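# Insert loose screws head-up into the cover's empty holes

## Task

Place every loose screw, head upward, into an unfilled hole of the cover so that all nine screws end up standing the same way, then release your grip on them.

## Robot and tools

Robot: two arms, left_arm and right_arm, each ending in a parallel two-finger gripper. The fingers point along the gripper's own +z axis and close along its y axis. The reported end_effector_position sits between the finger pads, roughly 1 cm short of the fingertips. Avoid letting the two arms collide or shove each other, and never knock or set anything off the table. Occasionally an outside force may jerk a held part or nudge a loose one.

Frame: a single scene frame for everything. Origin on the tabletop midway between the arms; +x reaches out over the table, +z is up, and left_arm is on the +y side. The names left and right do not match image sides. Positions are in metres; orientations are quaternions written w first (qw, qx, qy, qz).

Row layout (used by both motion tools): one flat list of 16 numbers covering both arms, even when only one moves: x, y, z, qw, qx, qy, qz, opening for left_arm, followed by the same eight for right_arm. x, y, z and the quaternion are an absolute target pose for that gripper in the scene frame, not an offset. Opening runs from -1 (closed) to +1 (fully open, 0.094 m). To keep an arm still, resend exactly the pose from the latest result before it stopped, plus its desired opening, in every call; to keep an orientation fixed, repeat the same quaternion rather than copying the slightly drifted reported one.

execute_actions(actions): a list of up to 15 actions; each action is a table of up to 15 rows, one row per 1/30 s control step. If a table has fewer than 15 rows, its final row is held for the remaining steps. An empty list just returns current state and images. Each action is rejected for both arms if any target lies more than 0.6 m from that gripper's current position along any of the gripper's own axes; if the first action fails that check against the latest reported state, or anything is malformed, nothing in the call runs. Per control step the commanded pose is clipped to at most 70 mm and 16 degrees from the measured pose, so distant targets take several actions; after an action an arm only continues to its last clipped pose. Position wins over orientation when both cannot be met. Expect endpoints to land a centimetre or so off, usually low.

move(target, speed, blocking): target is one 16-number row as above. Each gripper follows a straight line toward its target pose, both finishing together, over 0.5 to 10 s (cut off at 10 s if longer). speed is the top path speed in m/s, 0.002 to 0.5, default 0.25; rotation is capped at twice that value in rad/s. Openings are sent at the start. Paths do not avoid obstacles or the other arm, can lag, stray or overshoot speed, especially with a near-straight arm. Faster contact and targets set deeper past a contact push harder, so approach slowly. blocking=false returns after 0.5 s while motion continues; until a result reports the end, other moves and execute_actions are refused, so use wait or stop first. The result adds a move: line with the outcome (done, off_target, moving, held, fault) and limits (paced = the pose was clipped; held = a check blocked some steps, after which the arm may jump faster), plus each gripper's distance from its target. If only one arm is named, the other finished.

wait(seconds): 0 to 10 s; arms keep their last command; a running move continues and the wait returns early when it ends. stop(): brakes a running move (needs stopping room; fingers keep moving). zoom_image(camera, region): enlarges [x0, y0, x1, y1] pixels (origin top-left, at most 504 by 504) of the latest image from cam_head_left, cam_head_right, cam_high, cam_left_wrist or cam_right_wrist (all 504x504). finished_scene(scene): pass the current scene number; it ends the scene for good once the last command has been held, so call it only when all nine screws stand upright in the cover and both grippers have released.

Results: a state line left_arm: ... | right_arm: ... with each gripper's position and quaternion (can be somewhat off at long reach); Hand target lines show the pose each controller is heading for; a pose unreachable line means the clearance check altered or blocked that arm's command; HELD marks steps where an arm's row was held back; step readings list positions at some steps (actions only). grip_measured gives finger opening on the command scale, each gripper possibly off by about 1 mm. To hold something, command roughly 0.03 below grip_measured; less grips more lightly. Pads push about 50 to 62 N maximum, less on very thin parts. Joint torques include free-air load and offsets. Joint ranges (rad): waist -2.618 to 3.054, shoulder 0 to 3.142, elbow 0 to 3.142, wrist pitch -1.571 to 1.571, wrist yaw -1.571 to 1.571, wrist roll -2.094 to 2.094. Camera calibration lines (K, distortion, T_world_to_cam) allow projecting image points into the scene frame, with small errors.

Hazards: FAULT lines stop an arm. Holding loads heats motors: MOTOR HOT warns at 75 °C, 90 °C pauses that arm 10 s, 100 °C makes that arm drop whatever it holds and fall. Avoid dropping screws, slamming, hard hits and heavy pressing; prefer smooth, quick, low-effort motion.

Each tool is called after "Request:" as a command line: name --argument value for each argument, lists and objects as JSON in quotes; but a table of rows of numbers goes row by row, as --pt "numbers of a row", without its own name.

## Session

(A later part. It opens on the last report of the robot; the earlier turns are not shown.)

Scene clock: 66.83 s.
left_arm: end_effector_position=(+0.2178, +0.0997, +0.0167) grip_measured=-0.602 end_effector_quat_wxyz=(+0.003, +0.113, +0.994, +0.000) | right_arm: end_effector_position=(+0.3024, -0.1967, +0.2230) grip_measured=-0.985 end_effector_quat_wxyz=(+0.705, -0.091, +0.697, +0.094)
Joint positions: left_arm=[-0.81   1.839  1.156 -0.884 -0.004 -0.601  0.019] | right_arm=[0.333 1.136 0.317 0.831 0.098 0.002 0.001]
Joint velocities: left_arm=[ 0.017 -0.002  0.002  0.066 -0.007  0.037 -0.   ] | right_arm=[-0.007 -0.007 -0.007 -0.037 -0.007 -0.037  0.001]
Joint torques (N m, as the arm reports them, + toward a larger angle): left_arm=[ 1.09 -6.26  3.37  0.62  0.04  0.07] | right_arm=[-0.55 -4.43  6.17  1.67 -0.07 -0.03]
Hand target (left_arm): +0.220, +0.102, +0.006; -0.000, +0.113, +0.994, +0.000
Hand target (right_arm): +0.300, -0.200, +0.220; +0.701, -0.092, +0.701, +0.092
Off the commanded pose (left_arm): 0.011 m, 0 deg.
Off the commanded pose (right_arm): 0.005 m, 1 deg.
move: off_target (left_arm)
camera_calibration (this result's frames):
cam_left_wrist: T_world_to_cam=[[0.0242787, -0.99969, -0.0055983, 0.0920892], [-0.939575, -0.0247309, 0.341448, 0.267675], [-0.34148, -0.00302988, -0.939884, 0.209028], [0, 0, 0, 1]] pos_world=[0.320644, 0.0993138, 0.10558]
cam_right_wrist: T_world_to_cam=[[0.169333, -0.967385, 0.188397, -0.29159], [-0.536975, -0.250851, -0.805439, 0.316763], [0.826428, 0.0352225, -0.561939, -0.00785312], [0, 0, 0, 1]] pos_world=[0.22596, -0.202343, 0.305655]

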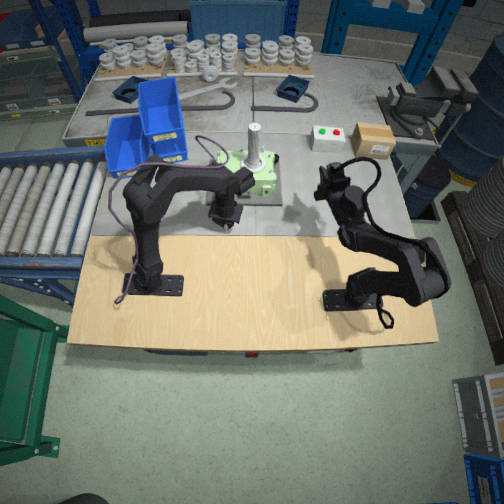

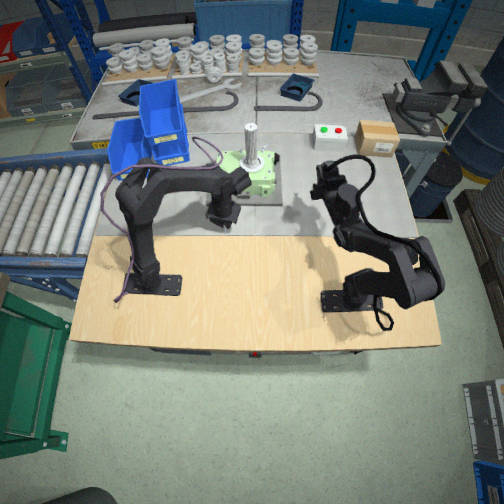

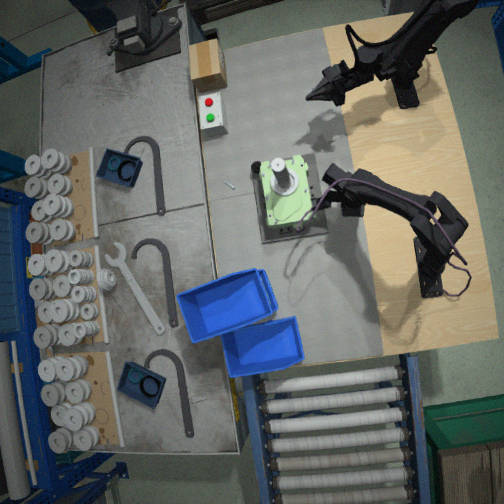

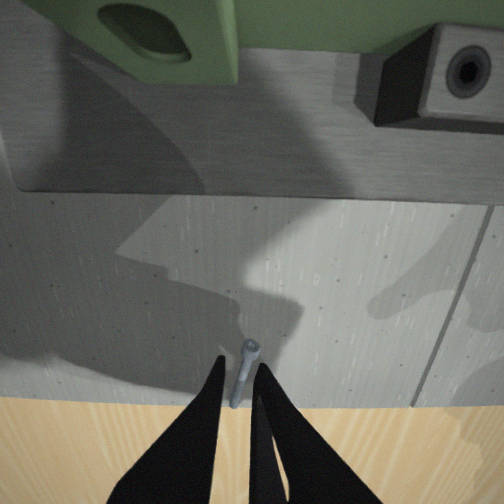

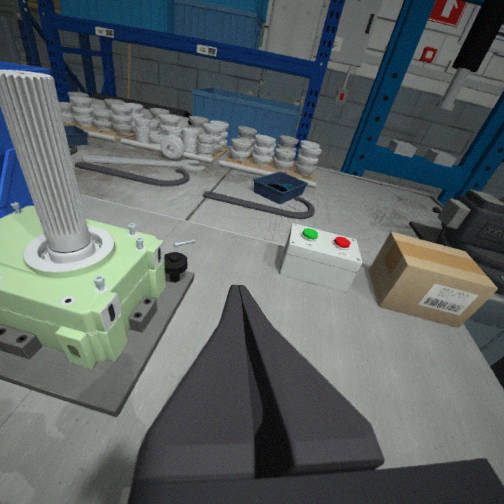

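Grasp and take it to Hb.

Request:
execute_actions --actions '[[[0.218,0.1,0.008,0,0.113,0.994,0,-1,0.30,-0.2,0.22,0.701,-0.092,0.701,0.092,-1]],[[0.218,0.1,0.008,0,0.113,0.994,0,-1,0.30,-0.2,0.22,0.701,-0.092,0.701,0.092,-1]]]'

Request:
move --target '[0.2,0.18,0.18,0,0.113,0.994,0,-1,0.30,-0.2,0.22,0.701,-0.092,0.701,0.092,-1]' --speed 0.2

Request:
move --target '[0.48,0.13,0.18,0.49,0.51,0.49,-0.51,-1,0.29,0.0,0.205,0.701,-0.092,0.701,0.092,-1]' --speed 0.25

Request:
move --target '[0.478,0.108,0.147,0.49,0.51,0.49,-0.51,-1,0.29,0.0,0.205,0.701,-0.092,0.701,0.092,-1]' --speed 0.05

Request:
zoom_image --camera "cam_right_wrist" --region '[110,150,230,270]'

Scene clock: 68.03 s.
left_arm: end_effector_position=(+0.2187, +0.0982, +0.0167) grip_measured=-0.936 end_effector_quat_wxyz=(+0.005, +0.114, +0.994, -0.003) | right_arm: end_effector_position=(+0.3024, -0.1967, +0.2230) grip_measured=-0.985 end_effector_quat_wxyz=(+0.705, -0.091, +0.697, +0.094)
Joint positions: left_arm=[-0.81   1.839  1.156 -0.878 -0.002 -0.601  0.003] | right_arm=[0.333 1.136 0.317 0.831 0.098 0.002 0.001]
Joint velocities: left_arm=[ 0.027  0.012  0.002  0.007 -0.007 -0.051  0.001] | right_arm=[-0.007 -0.007  0.012  0.007 -0.007 -0.022  0.001]
Joint torques (N m, as the arm reports them, + toward a larger angle): left_arm=[ 0.29 -6.5   3.69  0.5   0.01  0.  ] | right_arm=[-0.54 -4.46  6.15  1.66 -0.07 -0.03]
Hand target (left_arm): +0.218, +0.100, +0.008; -0.000, +0.113, +0.994, +0.000
Hand target (right_arm): +0.300, -0.200, +0.220; +0.701, -0.092, +0.701, +0.092
Off the commanded pose (left_arm): 0.009 m, 1 deg.
Off the commanded pose (right_arm): 0.005 m, 1 deg.
Step readings (end_effector_position; steps 1 to 15: 1st action; 16 to 30: 2nd action):
0: left_arm (+0.2178, +0.0997, +0.0167) | right_arm (+0.3024, -0.1967, +0.2230)
1: left_arm (+0.2179, +0.0990, +0.0167) | right_arm (+0.3024, -0.1967, +0.2230)
2: left_arm (+0.2185, +0.0983, +0.0167) | right_arm (+0.3024, -0.1967, +0.2230)
4: left_arm (+0.2187, +0.0982, +0.0167) | right_arm (+0.3024, -0.1967, +0.2230)
8: left_arm (+0.2187, +0.0982, +0.0167) | right_arm (+0.3024, -0.1967, +0.2230)
15: left_arm (+0.2187, +0.0982, +0.0167) | right_arm (+0.3024, -0.1967, +0.2230)
16: left_arm (+0.2187, +0.0982, +0.0167) | right_arm (+0.3024, -0.1967, +0.2230)
17: left_arm (+0.2187, +0.0982, +0.0167) | right_arm (+0.3024, -0.1967, +0.2230)
19: left_arm (+0.2187, +0.0982, +0.0167) | right_arm (+0.3024, -0.1967, +0.2230)
23: left_arm (+0.2187, +0.0982, +0.0167) | right_arm (+0.3024, -0.1967, +0.2230)
30: end_effector_position above
camera_calibration (this result's frames):
cam_left_wrist: T_world_to_cam=[[0.0238881, -0.999714, 0.00107476, 0.090512], [-0.940591, -0.0221111, 0.338822, 0.268445], [-0.338701, -0.00910473, -0.94085, 0.209328], [0, 0, 0, 1]] pos_world=[0.321234, 0.0983276, 0.105894]
cam_right_wrist: T_world_to_cam=[[0.169333, -0.967385, 0.188397, -0.29159], [-0.536975, -0.250851, -0.805439, 0.316763], [0.826428, 0.0352225, -0.561939, -0.00785312], [0, 0, 0, 1]] pos_world=[0.22596, -0.202343, 0.305655]

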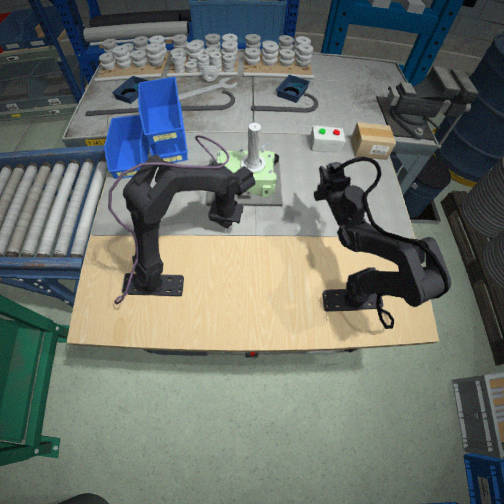

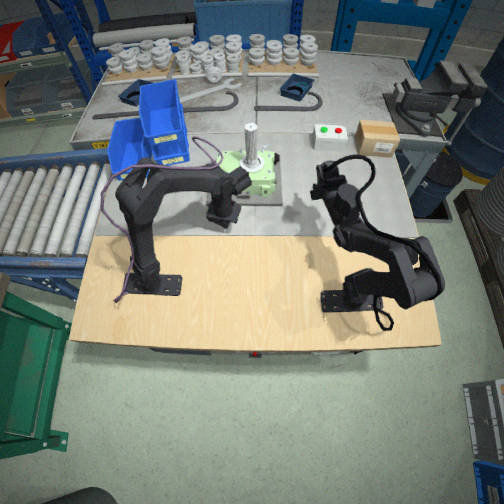

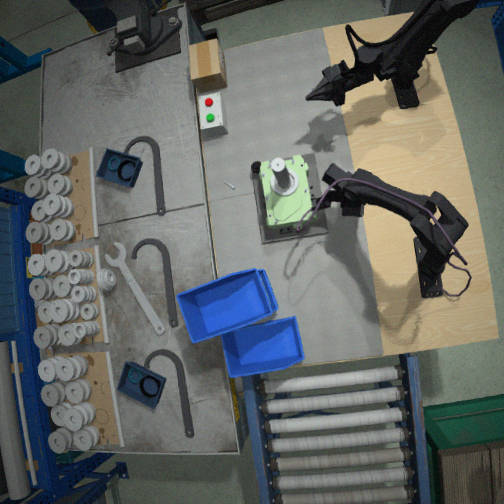

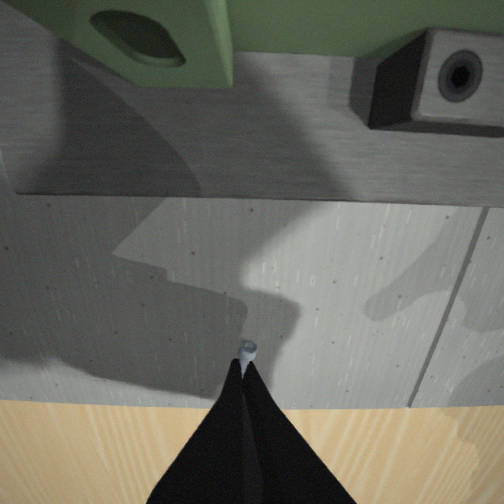

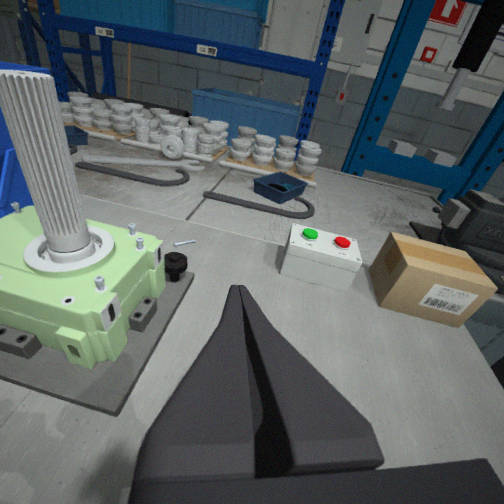

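Scene clock: 69.63 s.
left_arm: end_effector_position=(+0.1973, +0.1788, +0.1704) grip_measured=-0.936 end_effector_quat_wxyz=(-0.010, +0.113, +0.994, +0.007) | right_arm: end_effector_position=(+0.3024, -0.1967, +0.2230) grip_measured=-0.985 end_effector_quat_wxyz=(+0.705, -0.091, +0.697, +0.094)
Joint positions: left_arm=[-0.654  1.518  1.423 -1.499 -0.002 -0.446  0.003] | right_arm=[0.333 1.136 0.317 0.831 0.098 0.002 0.001]
Joint velocities: left_arm=[ 0.002  0.007 -0.007 -0.051 -0.007 -0.051  0.   ] | right_arm=[ 0.002  0.002  0.002 -0.081 -0.037 -0.022 -0.   ]
Joint torques (N m, as the arm reports them, + toward a larger angle): left_arm=[ 0.97 -6.17  7.02  0.08 -0.01  0.1 ] | right_arm=[-0.55 -4.44  6.16  1.67 -0.06 -0.03]
Hand target (left_arm): +0.200, +0.180, +0.179; -0.000, +0.113, +0.994, +0.001
Hand target (right_arm): +0.300, -0.200, +0.220; +0.701, -0.092, +0.701, +0.092
Off the commanded pose (left_arm): 0.010 m, 1 deg.
Off the commanded pose (right_arm): 0.005 m, 1 deg.
move: done
camera_calibration (this result's frames):
cam_left_wrist: T_world_to_cam=[[0.0255063, -0.999431, -0.0220761, 0.175044], [-0.931545, -0.0317751, 0.362235, 0.19401], [-0.36273, 0.0113256, -0.931825, 0.346974], [0, 0, 0, 1]] pos_world=[0.302122, 0.17718, 0.256907]
cam_right_wrist: T_world_to_cam=[[0.169333, -0.967385, 0.188397, -0.29159], [-0.536975, -0.250851, -0.805439, 0.316763], [0.826428, 0.0352225, -0.561939, -0.00785312], [0, 0, 0, 1]] pos_world=[0.22596, -0.202343, 0.305655]

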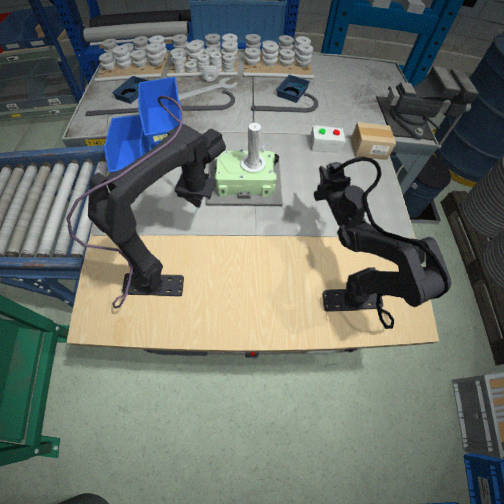

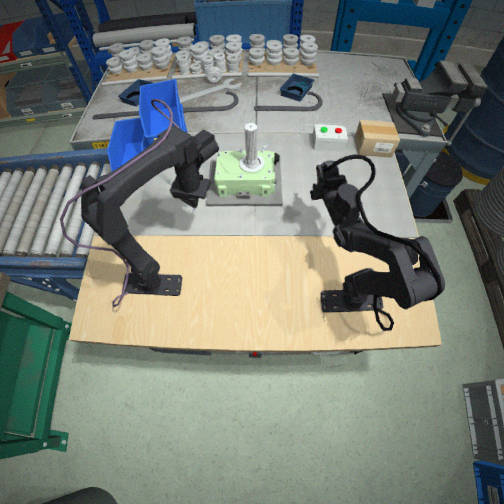

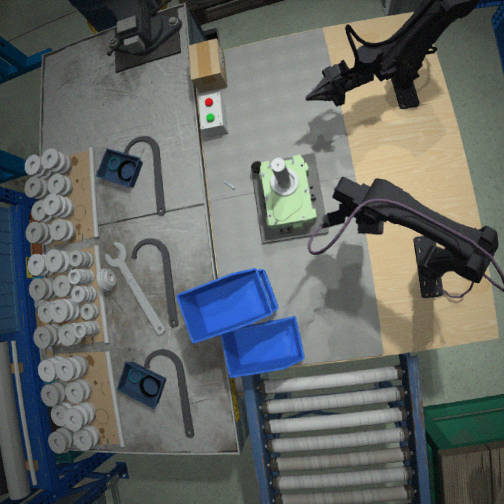

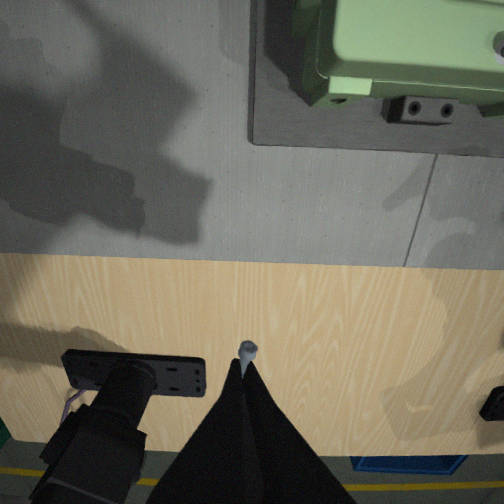

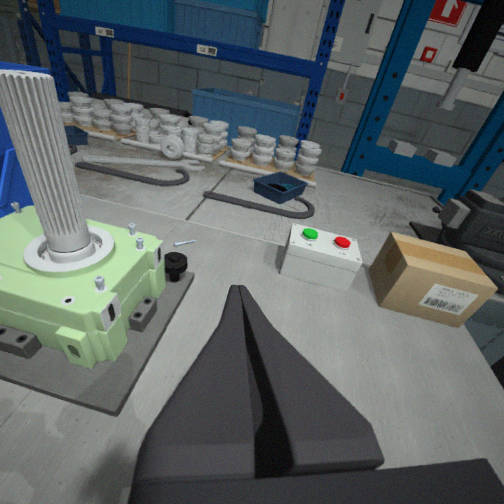

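Scene clock: 74.53 s.
left_arm: end_effector_position=(+0.4781, +0.1239, +0.1749) grip_measured=-0.936 end_effector_quat_wxyz=(+0.482, +0.513, +0.501, -0.504) | right_arm: end_effector_position=(+0.2909, -0.0063, +0.2065) grip_measured=-0.985 end_effector_quat_wxyz=(+0.702, -0.090, +0.700, +0.094)
Joint positions: left_arm=[-0.049  2.296  1.684 -0.08   1.529  0.681  0.003] | right_arm=[0.97  1.705 0.7   1.009 0.738 0.002 0.001]
Joint velocities: left_arm=[-0.002  0.002 -0.012  0.125 -0.007  0.007  0.   ] | right_arm=[-0.012  0.012 -0.007 -0.022  0.022  0.022 -0.   ]
Joint torques (N m, as the arm reports them, + toward a larger angle): left_arm=[  0.67 -11.65   6.63   1.23   0.67  -0.1 ] | right_arm=[ 0.53 -6.45  7.86  1.64  0.07  0.01]
Hand target (left_arm): +0.480, +0.127, +0.181; +0.486, +0.513, +0.493, -0.508
Hand target (right_arm): +0.292, -0.000, +0.205; +0.701, -0.091, +0.702, +0.093
Off the commanded pose (left_arm): 0.008 m, 2 deg.
Off the commanded pose (right_arm): 0.007 m, 0 deg.
move: done
camera_calibration (this result's frames):
cam_left_wrist: T_world_to_cam=[[-0.965709, 0.020654, 0.258804, 0.411486], [-0.231988, 0.378905, -0.895887, 0.286914], [-0.116566, -0.925205, -0.36112, 0.352203], [0, 0, 0, 1]] pos_world=[0.504991, 0.208648, 0.277736]
cam_right_wrist: T_world_to_cam=[[0.168051, -0.967781, 0.187507, -0.101745], [-0.544813, -0.249704, -0.800517, 0.346323], [0.821546, 0.0323715, -0.569222, -0.0113701], [0, 0, 0, 1]] pos_world=[0.21512, -0.0116204, 0.289843]

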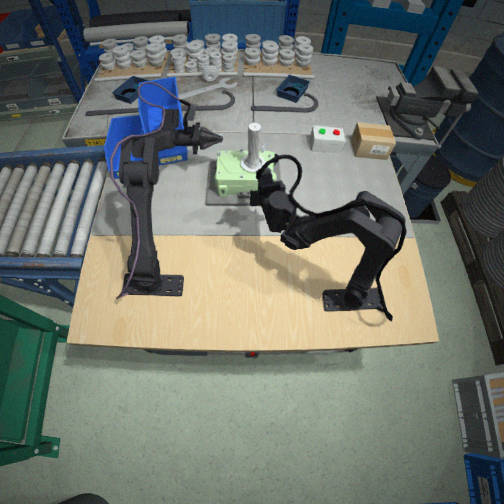

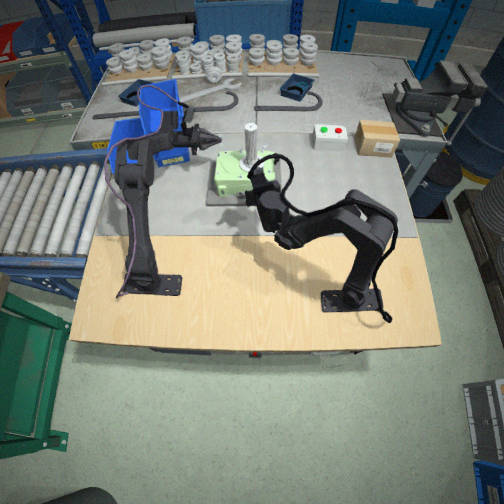

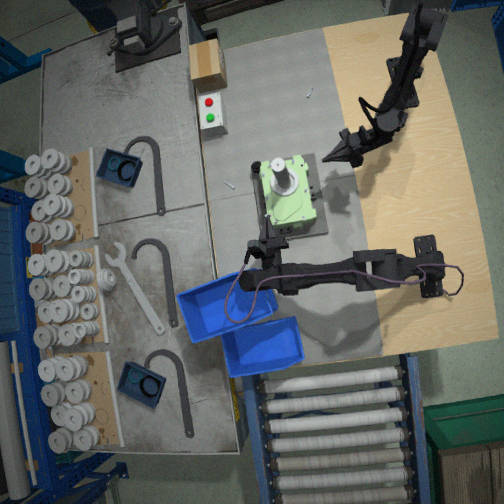

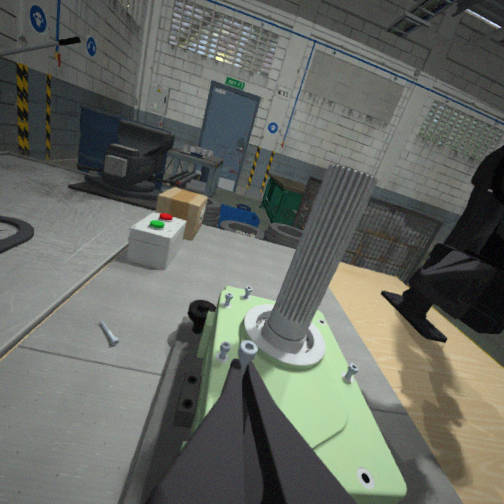

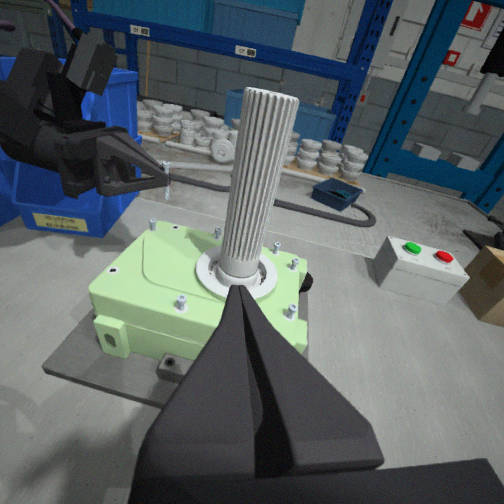

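Scene clock: 75.60 s.
left_arm: end_effector_position=(+0.4818, +0.1127, +0.1597) grip_measured=-0.936 end_effector_quat_wxyz=(+0.493, +0.529, +0.482, -0.495) | right_arm: end_effector_position=(+0.2898, -0.0057, +0.2068) grip_measured=-0.985 end_effector_quat_wxyz=(+0.702, -0.089, +0.700, +0.094)
Joint positions: left_arm=[-0.071  2.339  1.661  0.119  1.524  0.604  0.003] | right_arm=[0.974 1.705 0.7   1.01  0.743 0.002 0.001]
Joint velocities: left_arm=[-0.002  0.002 -0.061  0.168 -0.007 -0.11   0.   ] | right_arm=[-0.007 -0.022 -0.007 -0.051 -0.051 -0.007  0.   ]
Joint torques (N m, as the arm reports them, + toward a larger angle): left_arm=[ -0.85 -10.94   4.15   1.2    0.3   -0.1 ] | right_arm=[ 0.58 -6.7   7.59  1.65  0.09 -0.03]
Hand target (left_arm): +0.478, +0.108, +0.147; +0.479, +0.521, +0.491, -0.508
Hand target (right_arm): +0.290, -0.000, +0.205; +0.701, -0.092, +0.701, +0.092
Off the commanded pose (left_arm): 0.014 m, 3 deg.
Off the commanded pose (right_arm): 0.006 m, 0 deg.
move: off_target (left_arm)
camera_calibration (this result's frames):
cam_left_wrist: T_world_to_cam=[[-0.977945, 0.0379702, 0.205382, 0.431666], [-0.176181, 0.378172, -0.908816, 0.25368], [-0.112178, -0.924956, -0.363142, 0.334951], [0, 0, 0, 1]] pos_world=[0.504414, 0.19749, 0.263527]
cam_right_wrist: T_world_to_cam=[[0.167201, -0.968091, 0.186663, -0.100647], [-0.544524, -0.248507, -0.801086, 0.346112], [0.821911, 0.0322999, -0.568699, -0.0106063], [0, 0, 0, 1]] pos_world=[0.214012, -0.011082, 0.290021]

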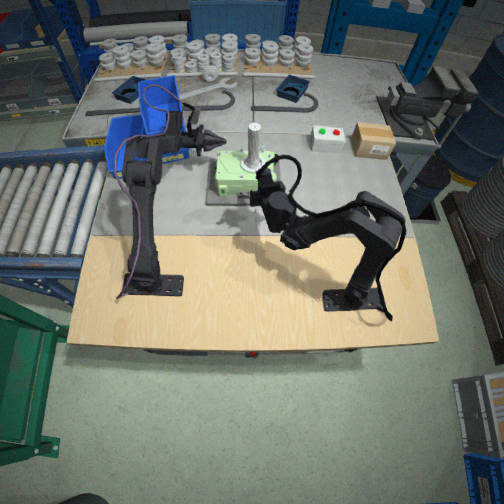

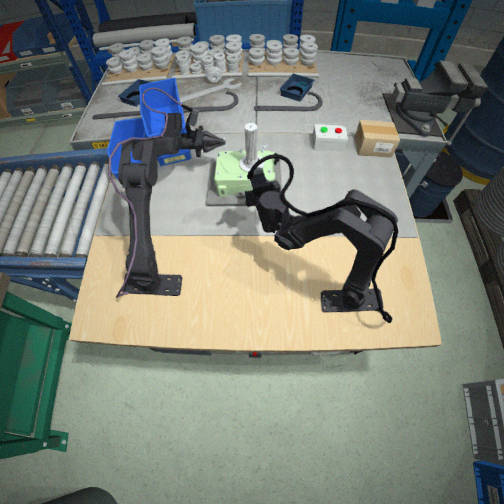

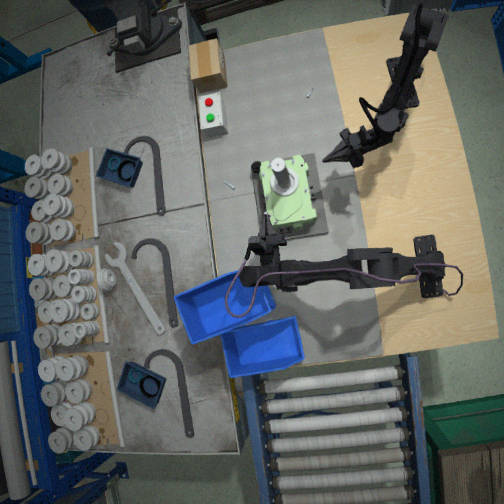

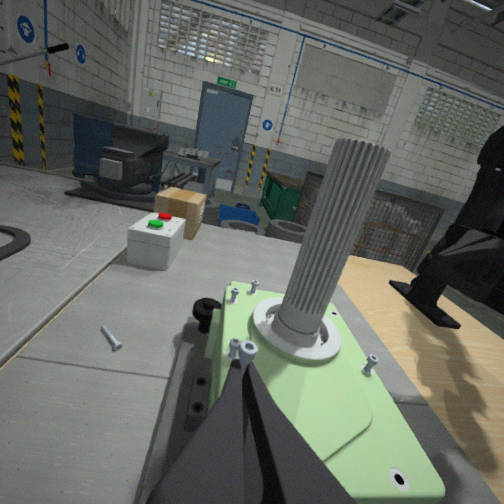

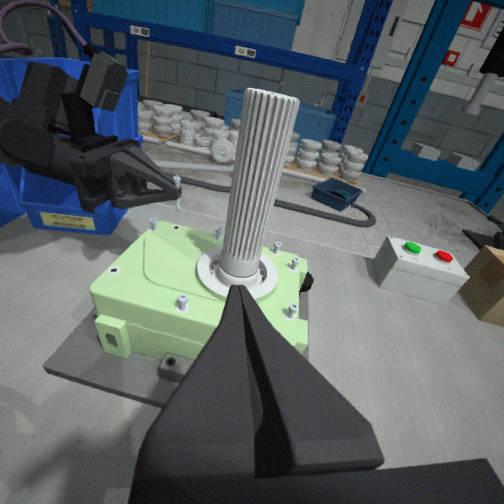

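Region (110, 150, 230, 270) of cam_right_wrist's 504x504 image, scaled by 4.200, with more detail than that image has.

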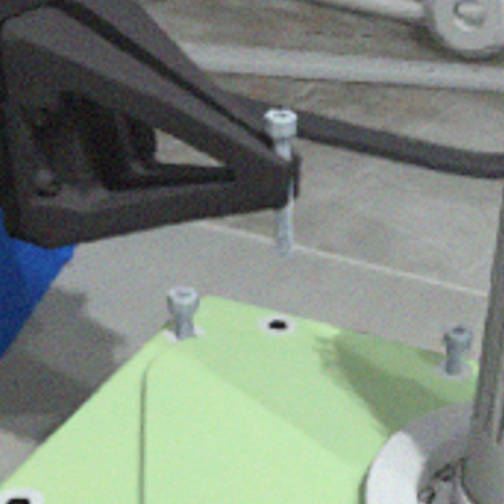

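Request:
move --target '[0.478,0.115,0.18,0.612,0.354,0.612,-0.354,-1,0.29,0.0,0.205,0.701,-0.092,0.701,0.092,-1]' --speed 0.15

Request:
move --target '[0.478,0.118,0.175,0.49,0.51,0.49,-0.51,-1,0.29,0.0,0.205,0.701,-0.092,0.701,0.092,-1]' --speed 0.15

Request:
move --target '[0.478,0.108,0.146,0.49,0.51,0.49,-0.51,-1,0.29,0.0,0.205,0.701,-0.092,0.701,0.092,-1]' --speed 0.05

Request:
zoom_image --camera "cam_right_wrist" --region '[110,150,230,270]'

Scene clock: 78.17 s.
left_arm: end_effector_position=(+0.4819, +0.1188, +0.1742) grip_measured=-0.936 end_effector_quat_wxyz=(+0.609, +0.355, +0.614, -0.355) | right_arm: end_effector_position=(+0.2898, -0.0058, +0.2071) grip_measured=-0.985 end_effector_quat_wxyz=(+0.703, -0.089, +0.700, +0.094)
Joint positions: left_arm=[-0.135  2.063  1.057  0.996  0.898  0.005  0.003] | right_arm=[0.974 1.705 0.7   1.012 0.743 0.002 0.001]
Joint velocities: left_arm=[-0.027 -0.012  0.012 -0.022 -0.051 -0.022 -0.   ] | right_arm=[ 0.007 -0.017 -0.022  0.007 -0.037 -0.081 -0.   ]
Joint torques (N m, as the arm reports them, + toward a larger angle): left_arm=[ -0.91 -11.23   3.75   1.84  -0.13  -0.09] | right_arm=[ 0.58 -6.7   7.59  1.63  0.07 -0.04]
Hand target (left_arm): +0.478, +0.116, +0.180; +0.612, +0.353, +0.612, -0.355
Hand target (right_arm): +0.290, -0.000, +0.205; +0.701, -0.092, +0.701, +0.092
Off the commanded pose (left_arm): 0.008 m, 0 deg.
Off the commanded pose (right_arm): 0.006 m, 1 deg.
move: done
camera_calibration (this result's frames):
cam_left_wrist: T_world_to_cam=[[-0.836618, -0.486244, 0.252264, 0.41463], [-0.382135, 0.188099, -0.904761, 0.385646], [0.392484, -0.853338, -0.343178, 0.0907278], [0, 0, 0, 1]] pos_world=[0.458647, 0.206493, 0.275456]
cam_right_wrist: T_world_to_cam=[[0.166641, -0.968454, 0.185276, -0.10034], [-0.543797, -0.24701, -0.802042, 0.346408], [0.822506, 0.0329003, -0.567804, -0.0107533], [0, 0, 0, 1]] pos_world=[0.213941, -0.0112544, 0.290318]

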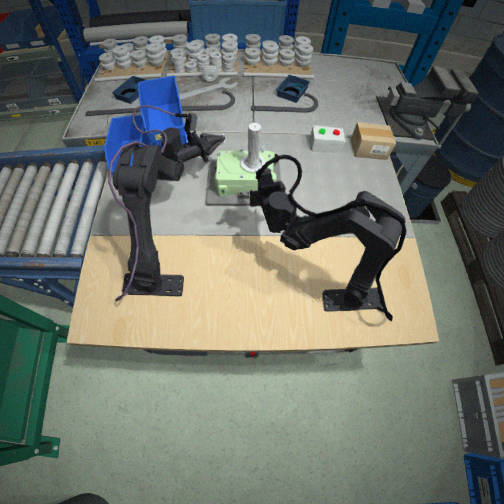

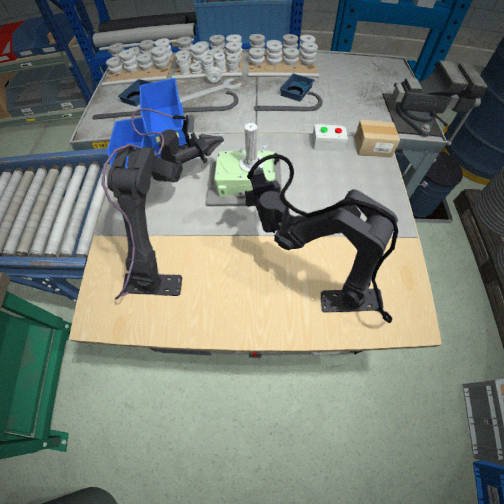

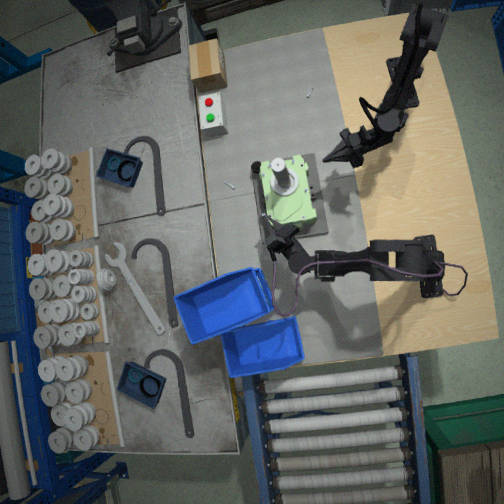

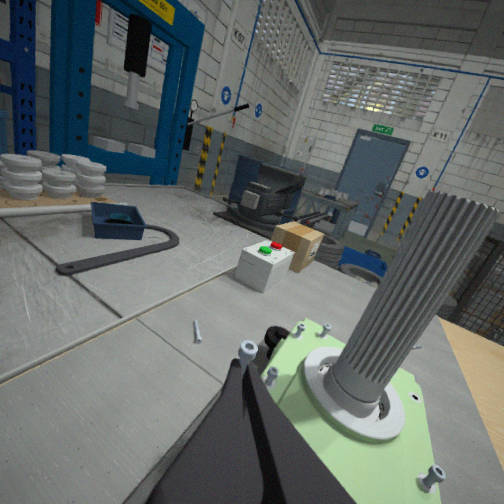

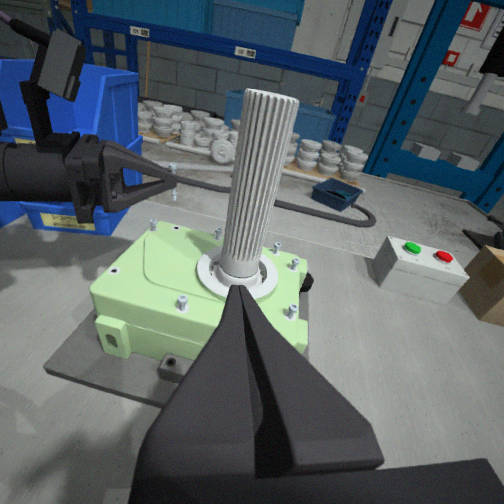

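Scene clock: 80.53 s.
left_arm: end_effector_position=(+0.4740, +0.1123, +0.1744) grip_measured=-0.936 end_effector_quat_wxyz=(+0.494, +0.511, +0.487, -0.507) | right_arm: end_effector_position=(+0.2898, -0.0058, +0.2074) grip_measured=-0.985 end_effector_quat_wxyz=(+0.703, -0.088, +0.699, +0.094)
Joint positions: left_arm=[-0.073  2.328  1.499  0.878  1.517 -0.038  0.003] | right_arm=[0.974 1.705 0.7   1.013 0.743 0.002 0.001]
Joint velocities: left_arm=[ 0.007  0.012 -0.002 -0.022 -0.022  0.007 -0.001] | right_arm=[-0.022 -0.022 -0.022 -0.095  0.022  0.007 -0.   ]
Joint torques (N m, as the arm reports them, + toward a larger angle): left_arm=[  0.95 -10.77   7.29   1.15   0.08  -0.1 ] | right_arm=[ 0.61 -6.7   7.59  1.62  0.07 -0.03]
Hand target (left_arm): +0.478, +0.117, +0.175; +0.491, +0.510, +0.489, -0.510
Hand target (right_arm): +0.290, -0.000, +0.205; +0.701, -0.092, +0.701, +0.092
Off the commanded pose (left_arm): 0.007 m, 1 deg.
Off the commanded pose (right_arm): 0.006 m, 1 deg.
move: done
camera_calibration (this result's frames):
cam_left_wrist: T_world_to_cam=[[-0.970821, 0.0313065, 0.237751, 0.412766], [-0.21189, 0.352251, -0.911604, 0.286099], [-0.112287, -0.935382, -0.33534, 0.335441], [0, 0, 0, 1]] pos_world=[0.49901, 0.200064, 0.27516]
cam_right_wrist: T_world_to_cam=[[0.166489, -0.968692, 0.184167, -0.100126], [-0.543137, -0.245978, -0.802805, 0.346627], [0.822972, 0.03363, -0.567085, -0.0108576], [0, 0, 0, 1]] pos_world=[0.213871, -0.0113631, 0.290557]

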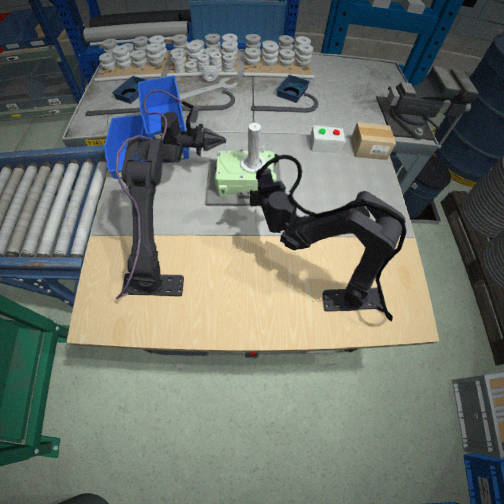

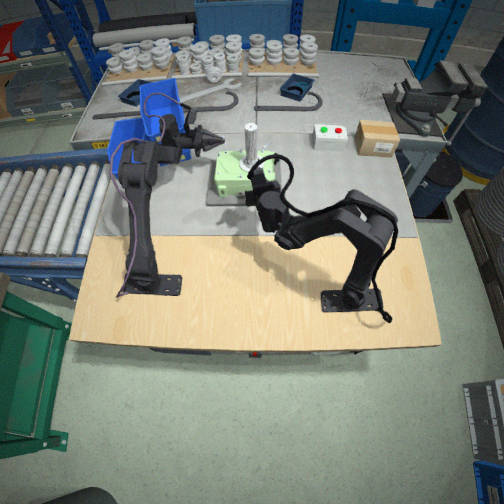

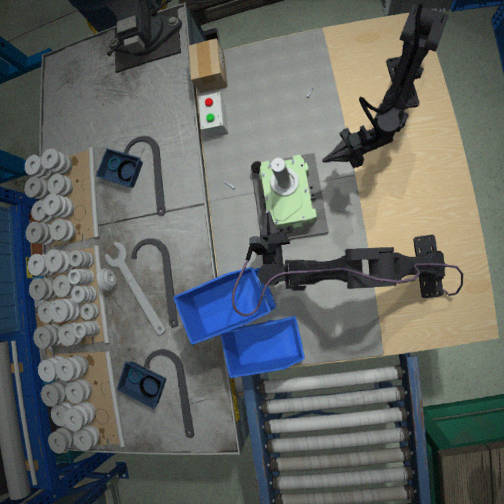

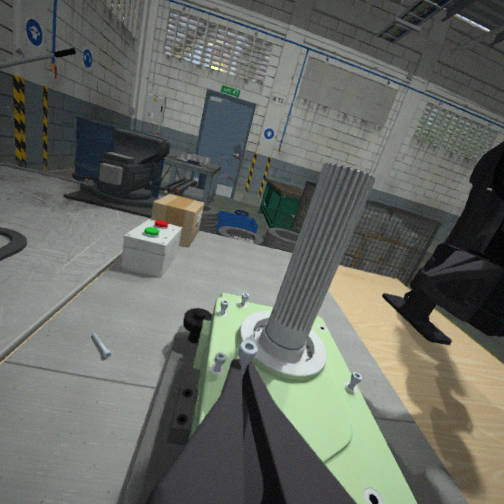

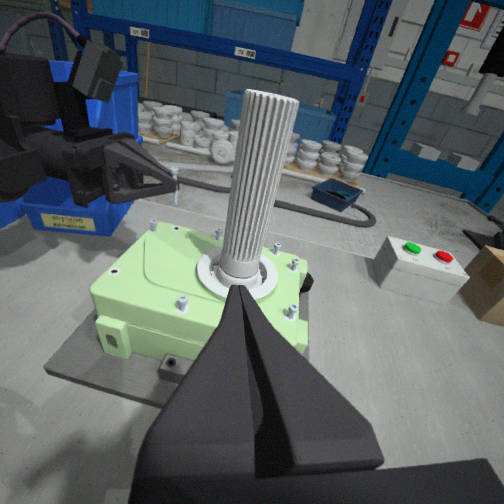

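Scene clock: 81.43 s.
left_arm: end_effector_position=(+0.4766, +0.1121, +0.1449) grip_measured=-0.936 end_effector_quat_wxyz=(+0.483, +0.502, +0.498, -0.516) | right_arm: end_effector_position=(+0.2898, -0.0058, +0.2076) grip_measured=-0.985 end_effector_quat_wxyz=(+0.703, -0.088, +0.699, +0.095)
Joint positions: left_arm=[-0.073  2.392  1.499  0.886  1.517 -0.023  0.003] | right_arm=[0.974 1.705 0.7   1.014 0.743 0.002 0.001]
Joint velocities: left_arm=[-0.007 -0.007 -0.002 -0.007 -0.007 -0.022 -0.   ] | right_arm=[-0.007 -0.002  0.012  0.081 -0.066  0.037 -0.001]
Joint torques (N m, as the arm reports them, + toward a larger angle): left_arm=[ -0.69 -11.32   6.12   1.39  -0.07   0.09] | right_arm=[ 0.61 -6.73  7.6   1.6   0.06 -0.03]
Hand target (left_arm): +0.478, +0.108, +0.146; +0.490, +0.510, +0.490, -0.510
Hand target (right_arm): +0.290, -0.000, +0.205; +0.701, -0.092, +0.701, +0.092
Off the commanded pose (left_arm): 0.004 m, 2 deg.
Off the commanded pose (right_arm): 0.006 m, 1 deg.
move: done
camera_calibration (this result's frames):
cam_left_wrist: T_world_to_cam=[[-0.960264, 0.0301229, 0.277462, 0.41163], [-0.24903, 0.356354, -0.900553, 0.275512], [-0.126002, -0.933865, -0.334693, 0.331903], [0, 0, 0, 1]] pos_world=[0.505705, 0.199373, 0.244987]
cam_right_wrist: T_world_to_cam=[[0.166413, -0.96881, 0.183613, -0.100019], [-0.542807, -0.245462, -0.803187, 0.346736], [0.823205, 0.0339945, -0.566725, -0.0109099], [0, 0, 0, 1]] pos_world=[0.213836, -0.0114176, 0.290676]

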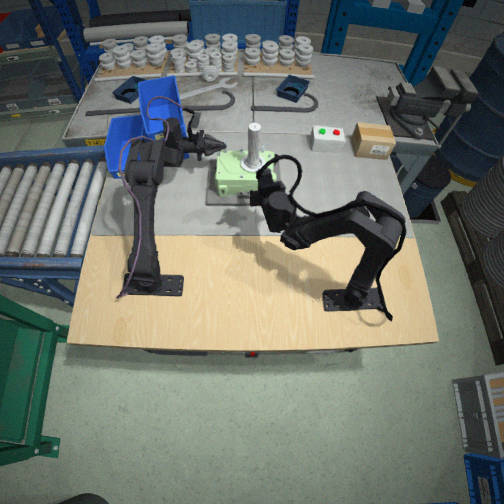

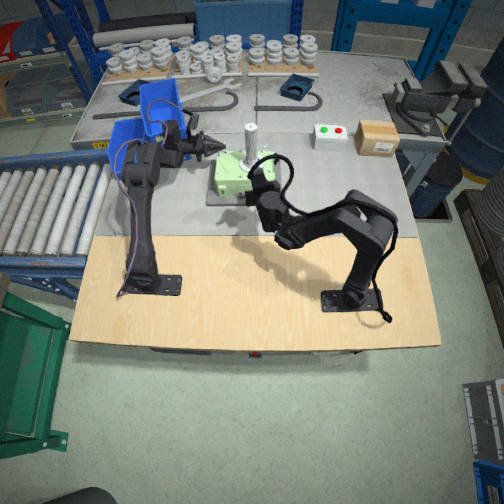

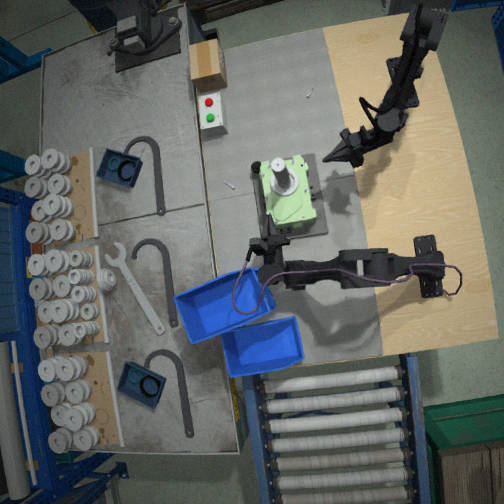

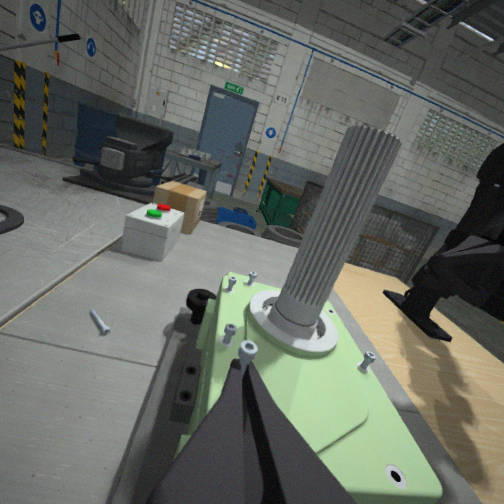

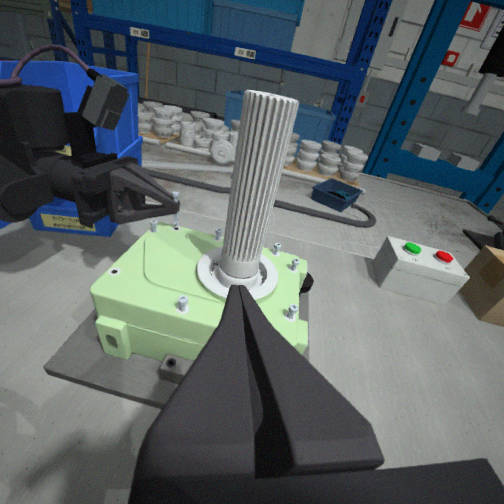

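Region (110, 150, 230, 270) of cam_right_wrist's 504x504 image, scaled by 4.200, with more detail than that image has.

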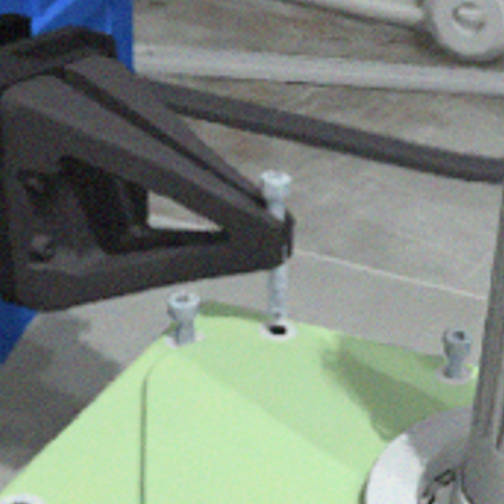

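Request:
move --target '[0.478,0.108,0.137,0.49,0.51,0.49,-0.51,-1,0.29,0.0,0.205,0.701,-0.092,0.701,0.092,-1]' --speed 0.02

Request:
zoom_image --camera "cam_right_wrist" --region '[110,150,230,270]'

Scene clock: 82.50 s.
left_arm: end_effector_position=(+0.4769, +0.1120, +0.1387) grip_measured=-0.936 end_effector_quat_wxyz=(+0.485, +0.504, +0.496, -0.514) | right_arm: end_effector_position=(+0.2898, -0.0058, +0.2078) grip_measured=-0.985 end_effector_quat_wxyz=(+0.703, -0.088, +0.699, +0.095)
Joint positions: left_arm=[-0.073  2.408  1.499  0.902  1.517 -0.014  0.003] | right_arm=[0.974 1.705 0.7   1.015 0.743 0.002 0.001]
Joint velocities: left_arm=[-0.017  0.027 -0.002 -0.051 -0.007 -0.051 -0.   ] | right_arm=[ 0.002 -0.002  0.012 -0.051 -0.081 -0.007 -0.   ]
Joint torques (N m, as the arm reports them, + toward a larger angle): left_arm=[ -0.75 -11.02   5.74   1.37  -0.05   0.08] | right_arm=[ 0.62 -6.71  7.58  1.6   0.06 -0.04]
Hand target (left_arm): +0.478, +0.108, +0.137; +0.490, +0.510, +0.490, -0.510
Hand target (right_arm): +0.290, -0.000, +0.205; +0.701, -0.092, +0.701, +0.092
Off the commanded pose (left_arm): 0.004 m, 1 deg.
Off the commanded pose (right_arm): 0.006 m, 1 deg.
move: done
camera_calibration (this result's frames):
cam_left_wrist: T_world_to_cam=[[-0.962762, 0.0302246, 0.268655, 0.416138], [-0.24078, 0.356029, -0.902922, 0.266394], [-0.12294, -0.933986, -0.335494, 0.328481], [0, 0, 0, 1]] pos_world=[0.505168, 0.199375, 0.238938]
cam_right_wrist: T_world_to_cam=[[0.166338, -0.968928, 0.183058, -0.0999115], [-0.542477, -0.244945, -0.803567, 0.346845], [0.823438, 0.0343587, -0.566365, -0.0109622], [0, 0, 0, 1]] pos_world=[0.213802, -0.0114722, 0.290795]

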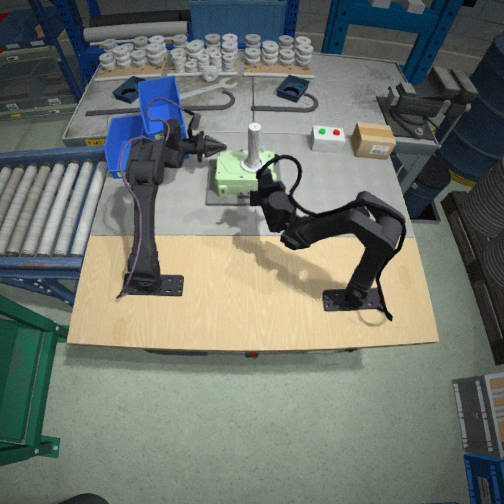

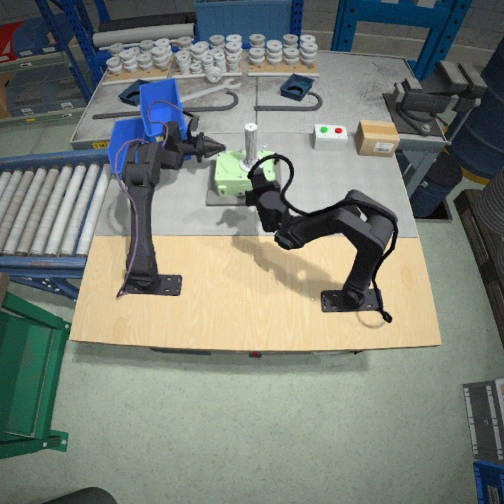

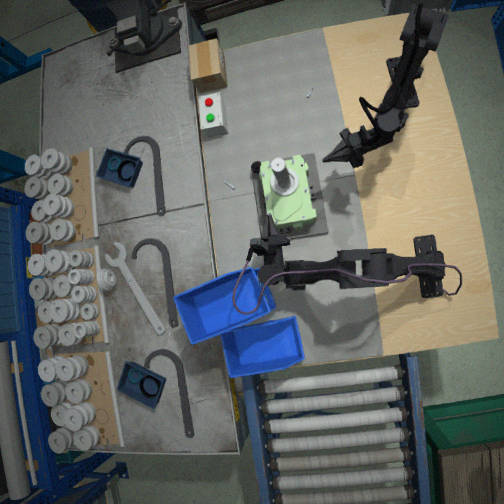

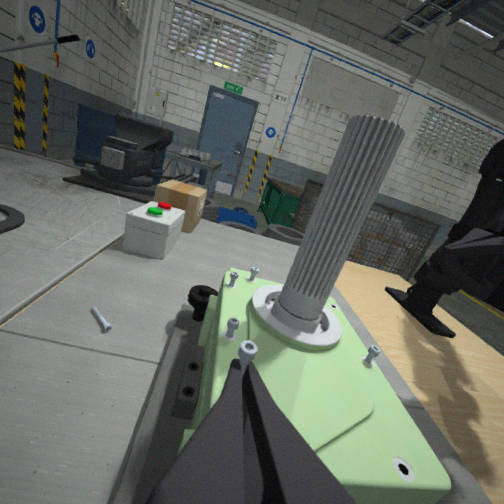

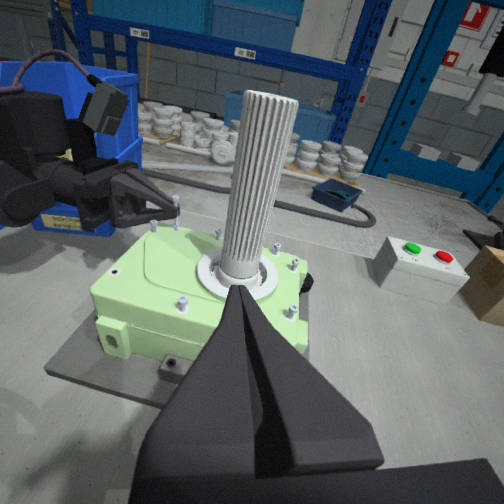

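Region (110, 150, 230, 270) of cam_right_wrist's 504x504 image, scaled by 4.200, with more detail than that image has.

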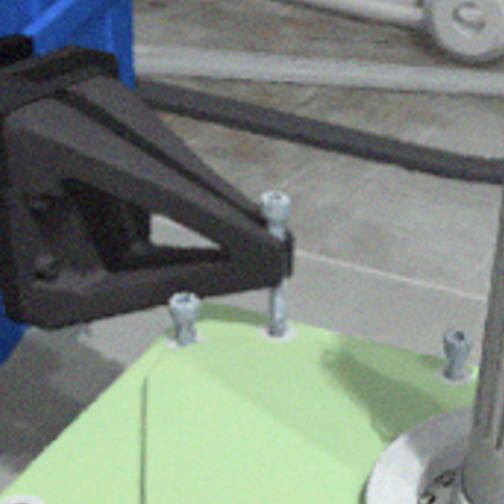

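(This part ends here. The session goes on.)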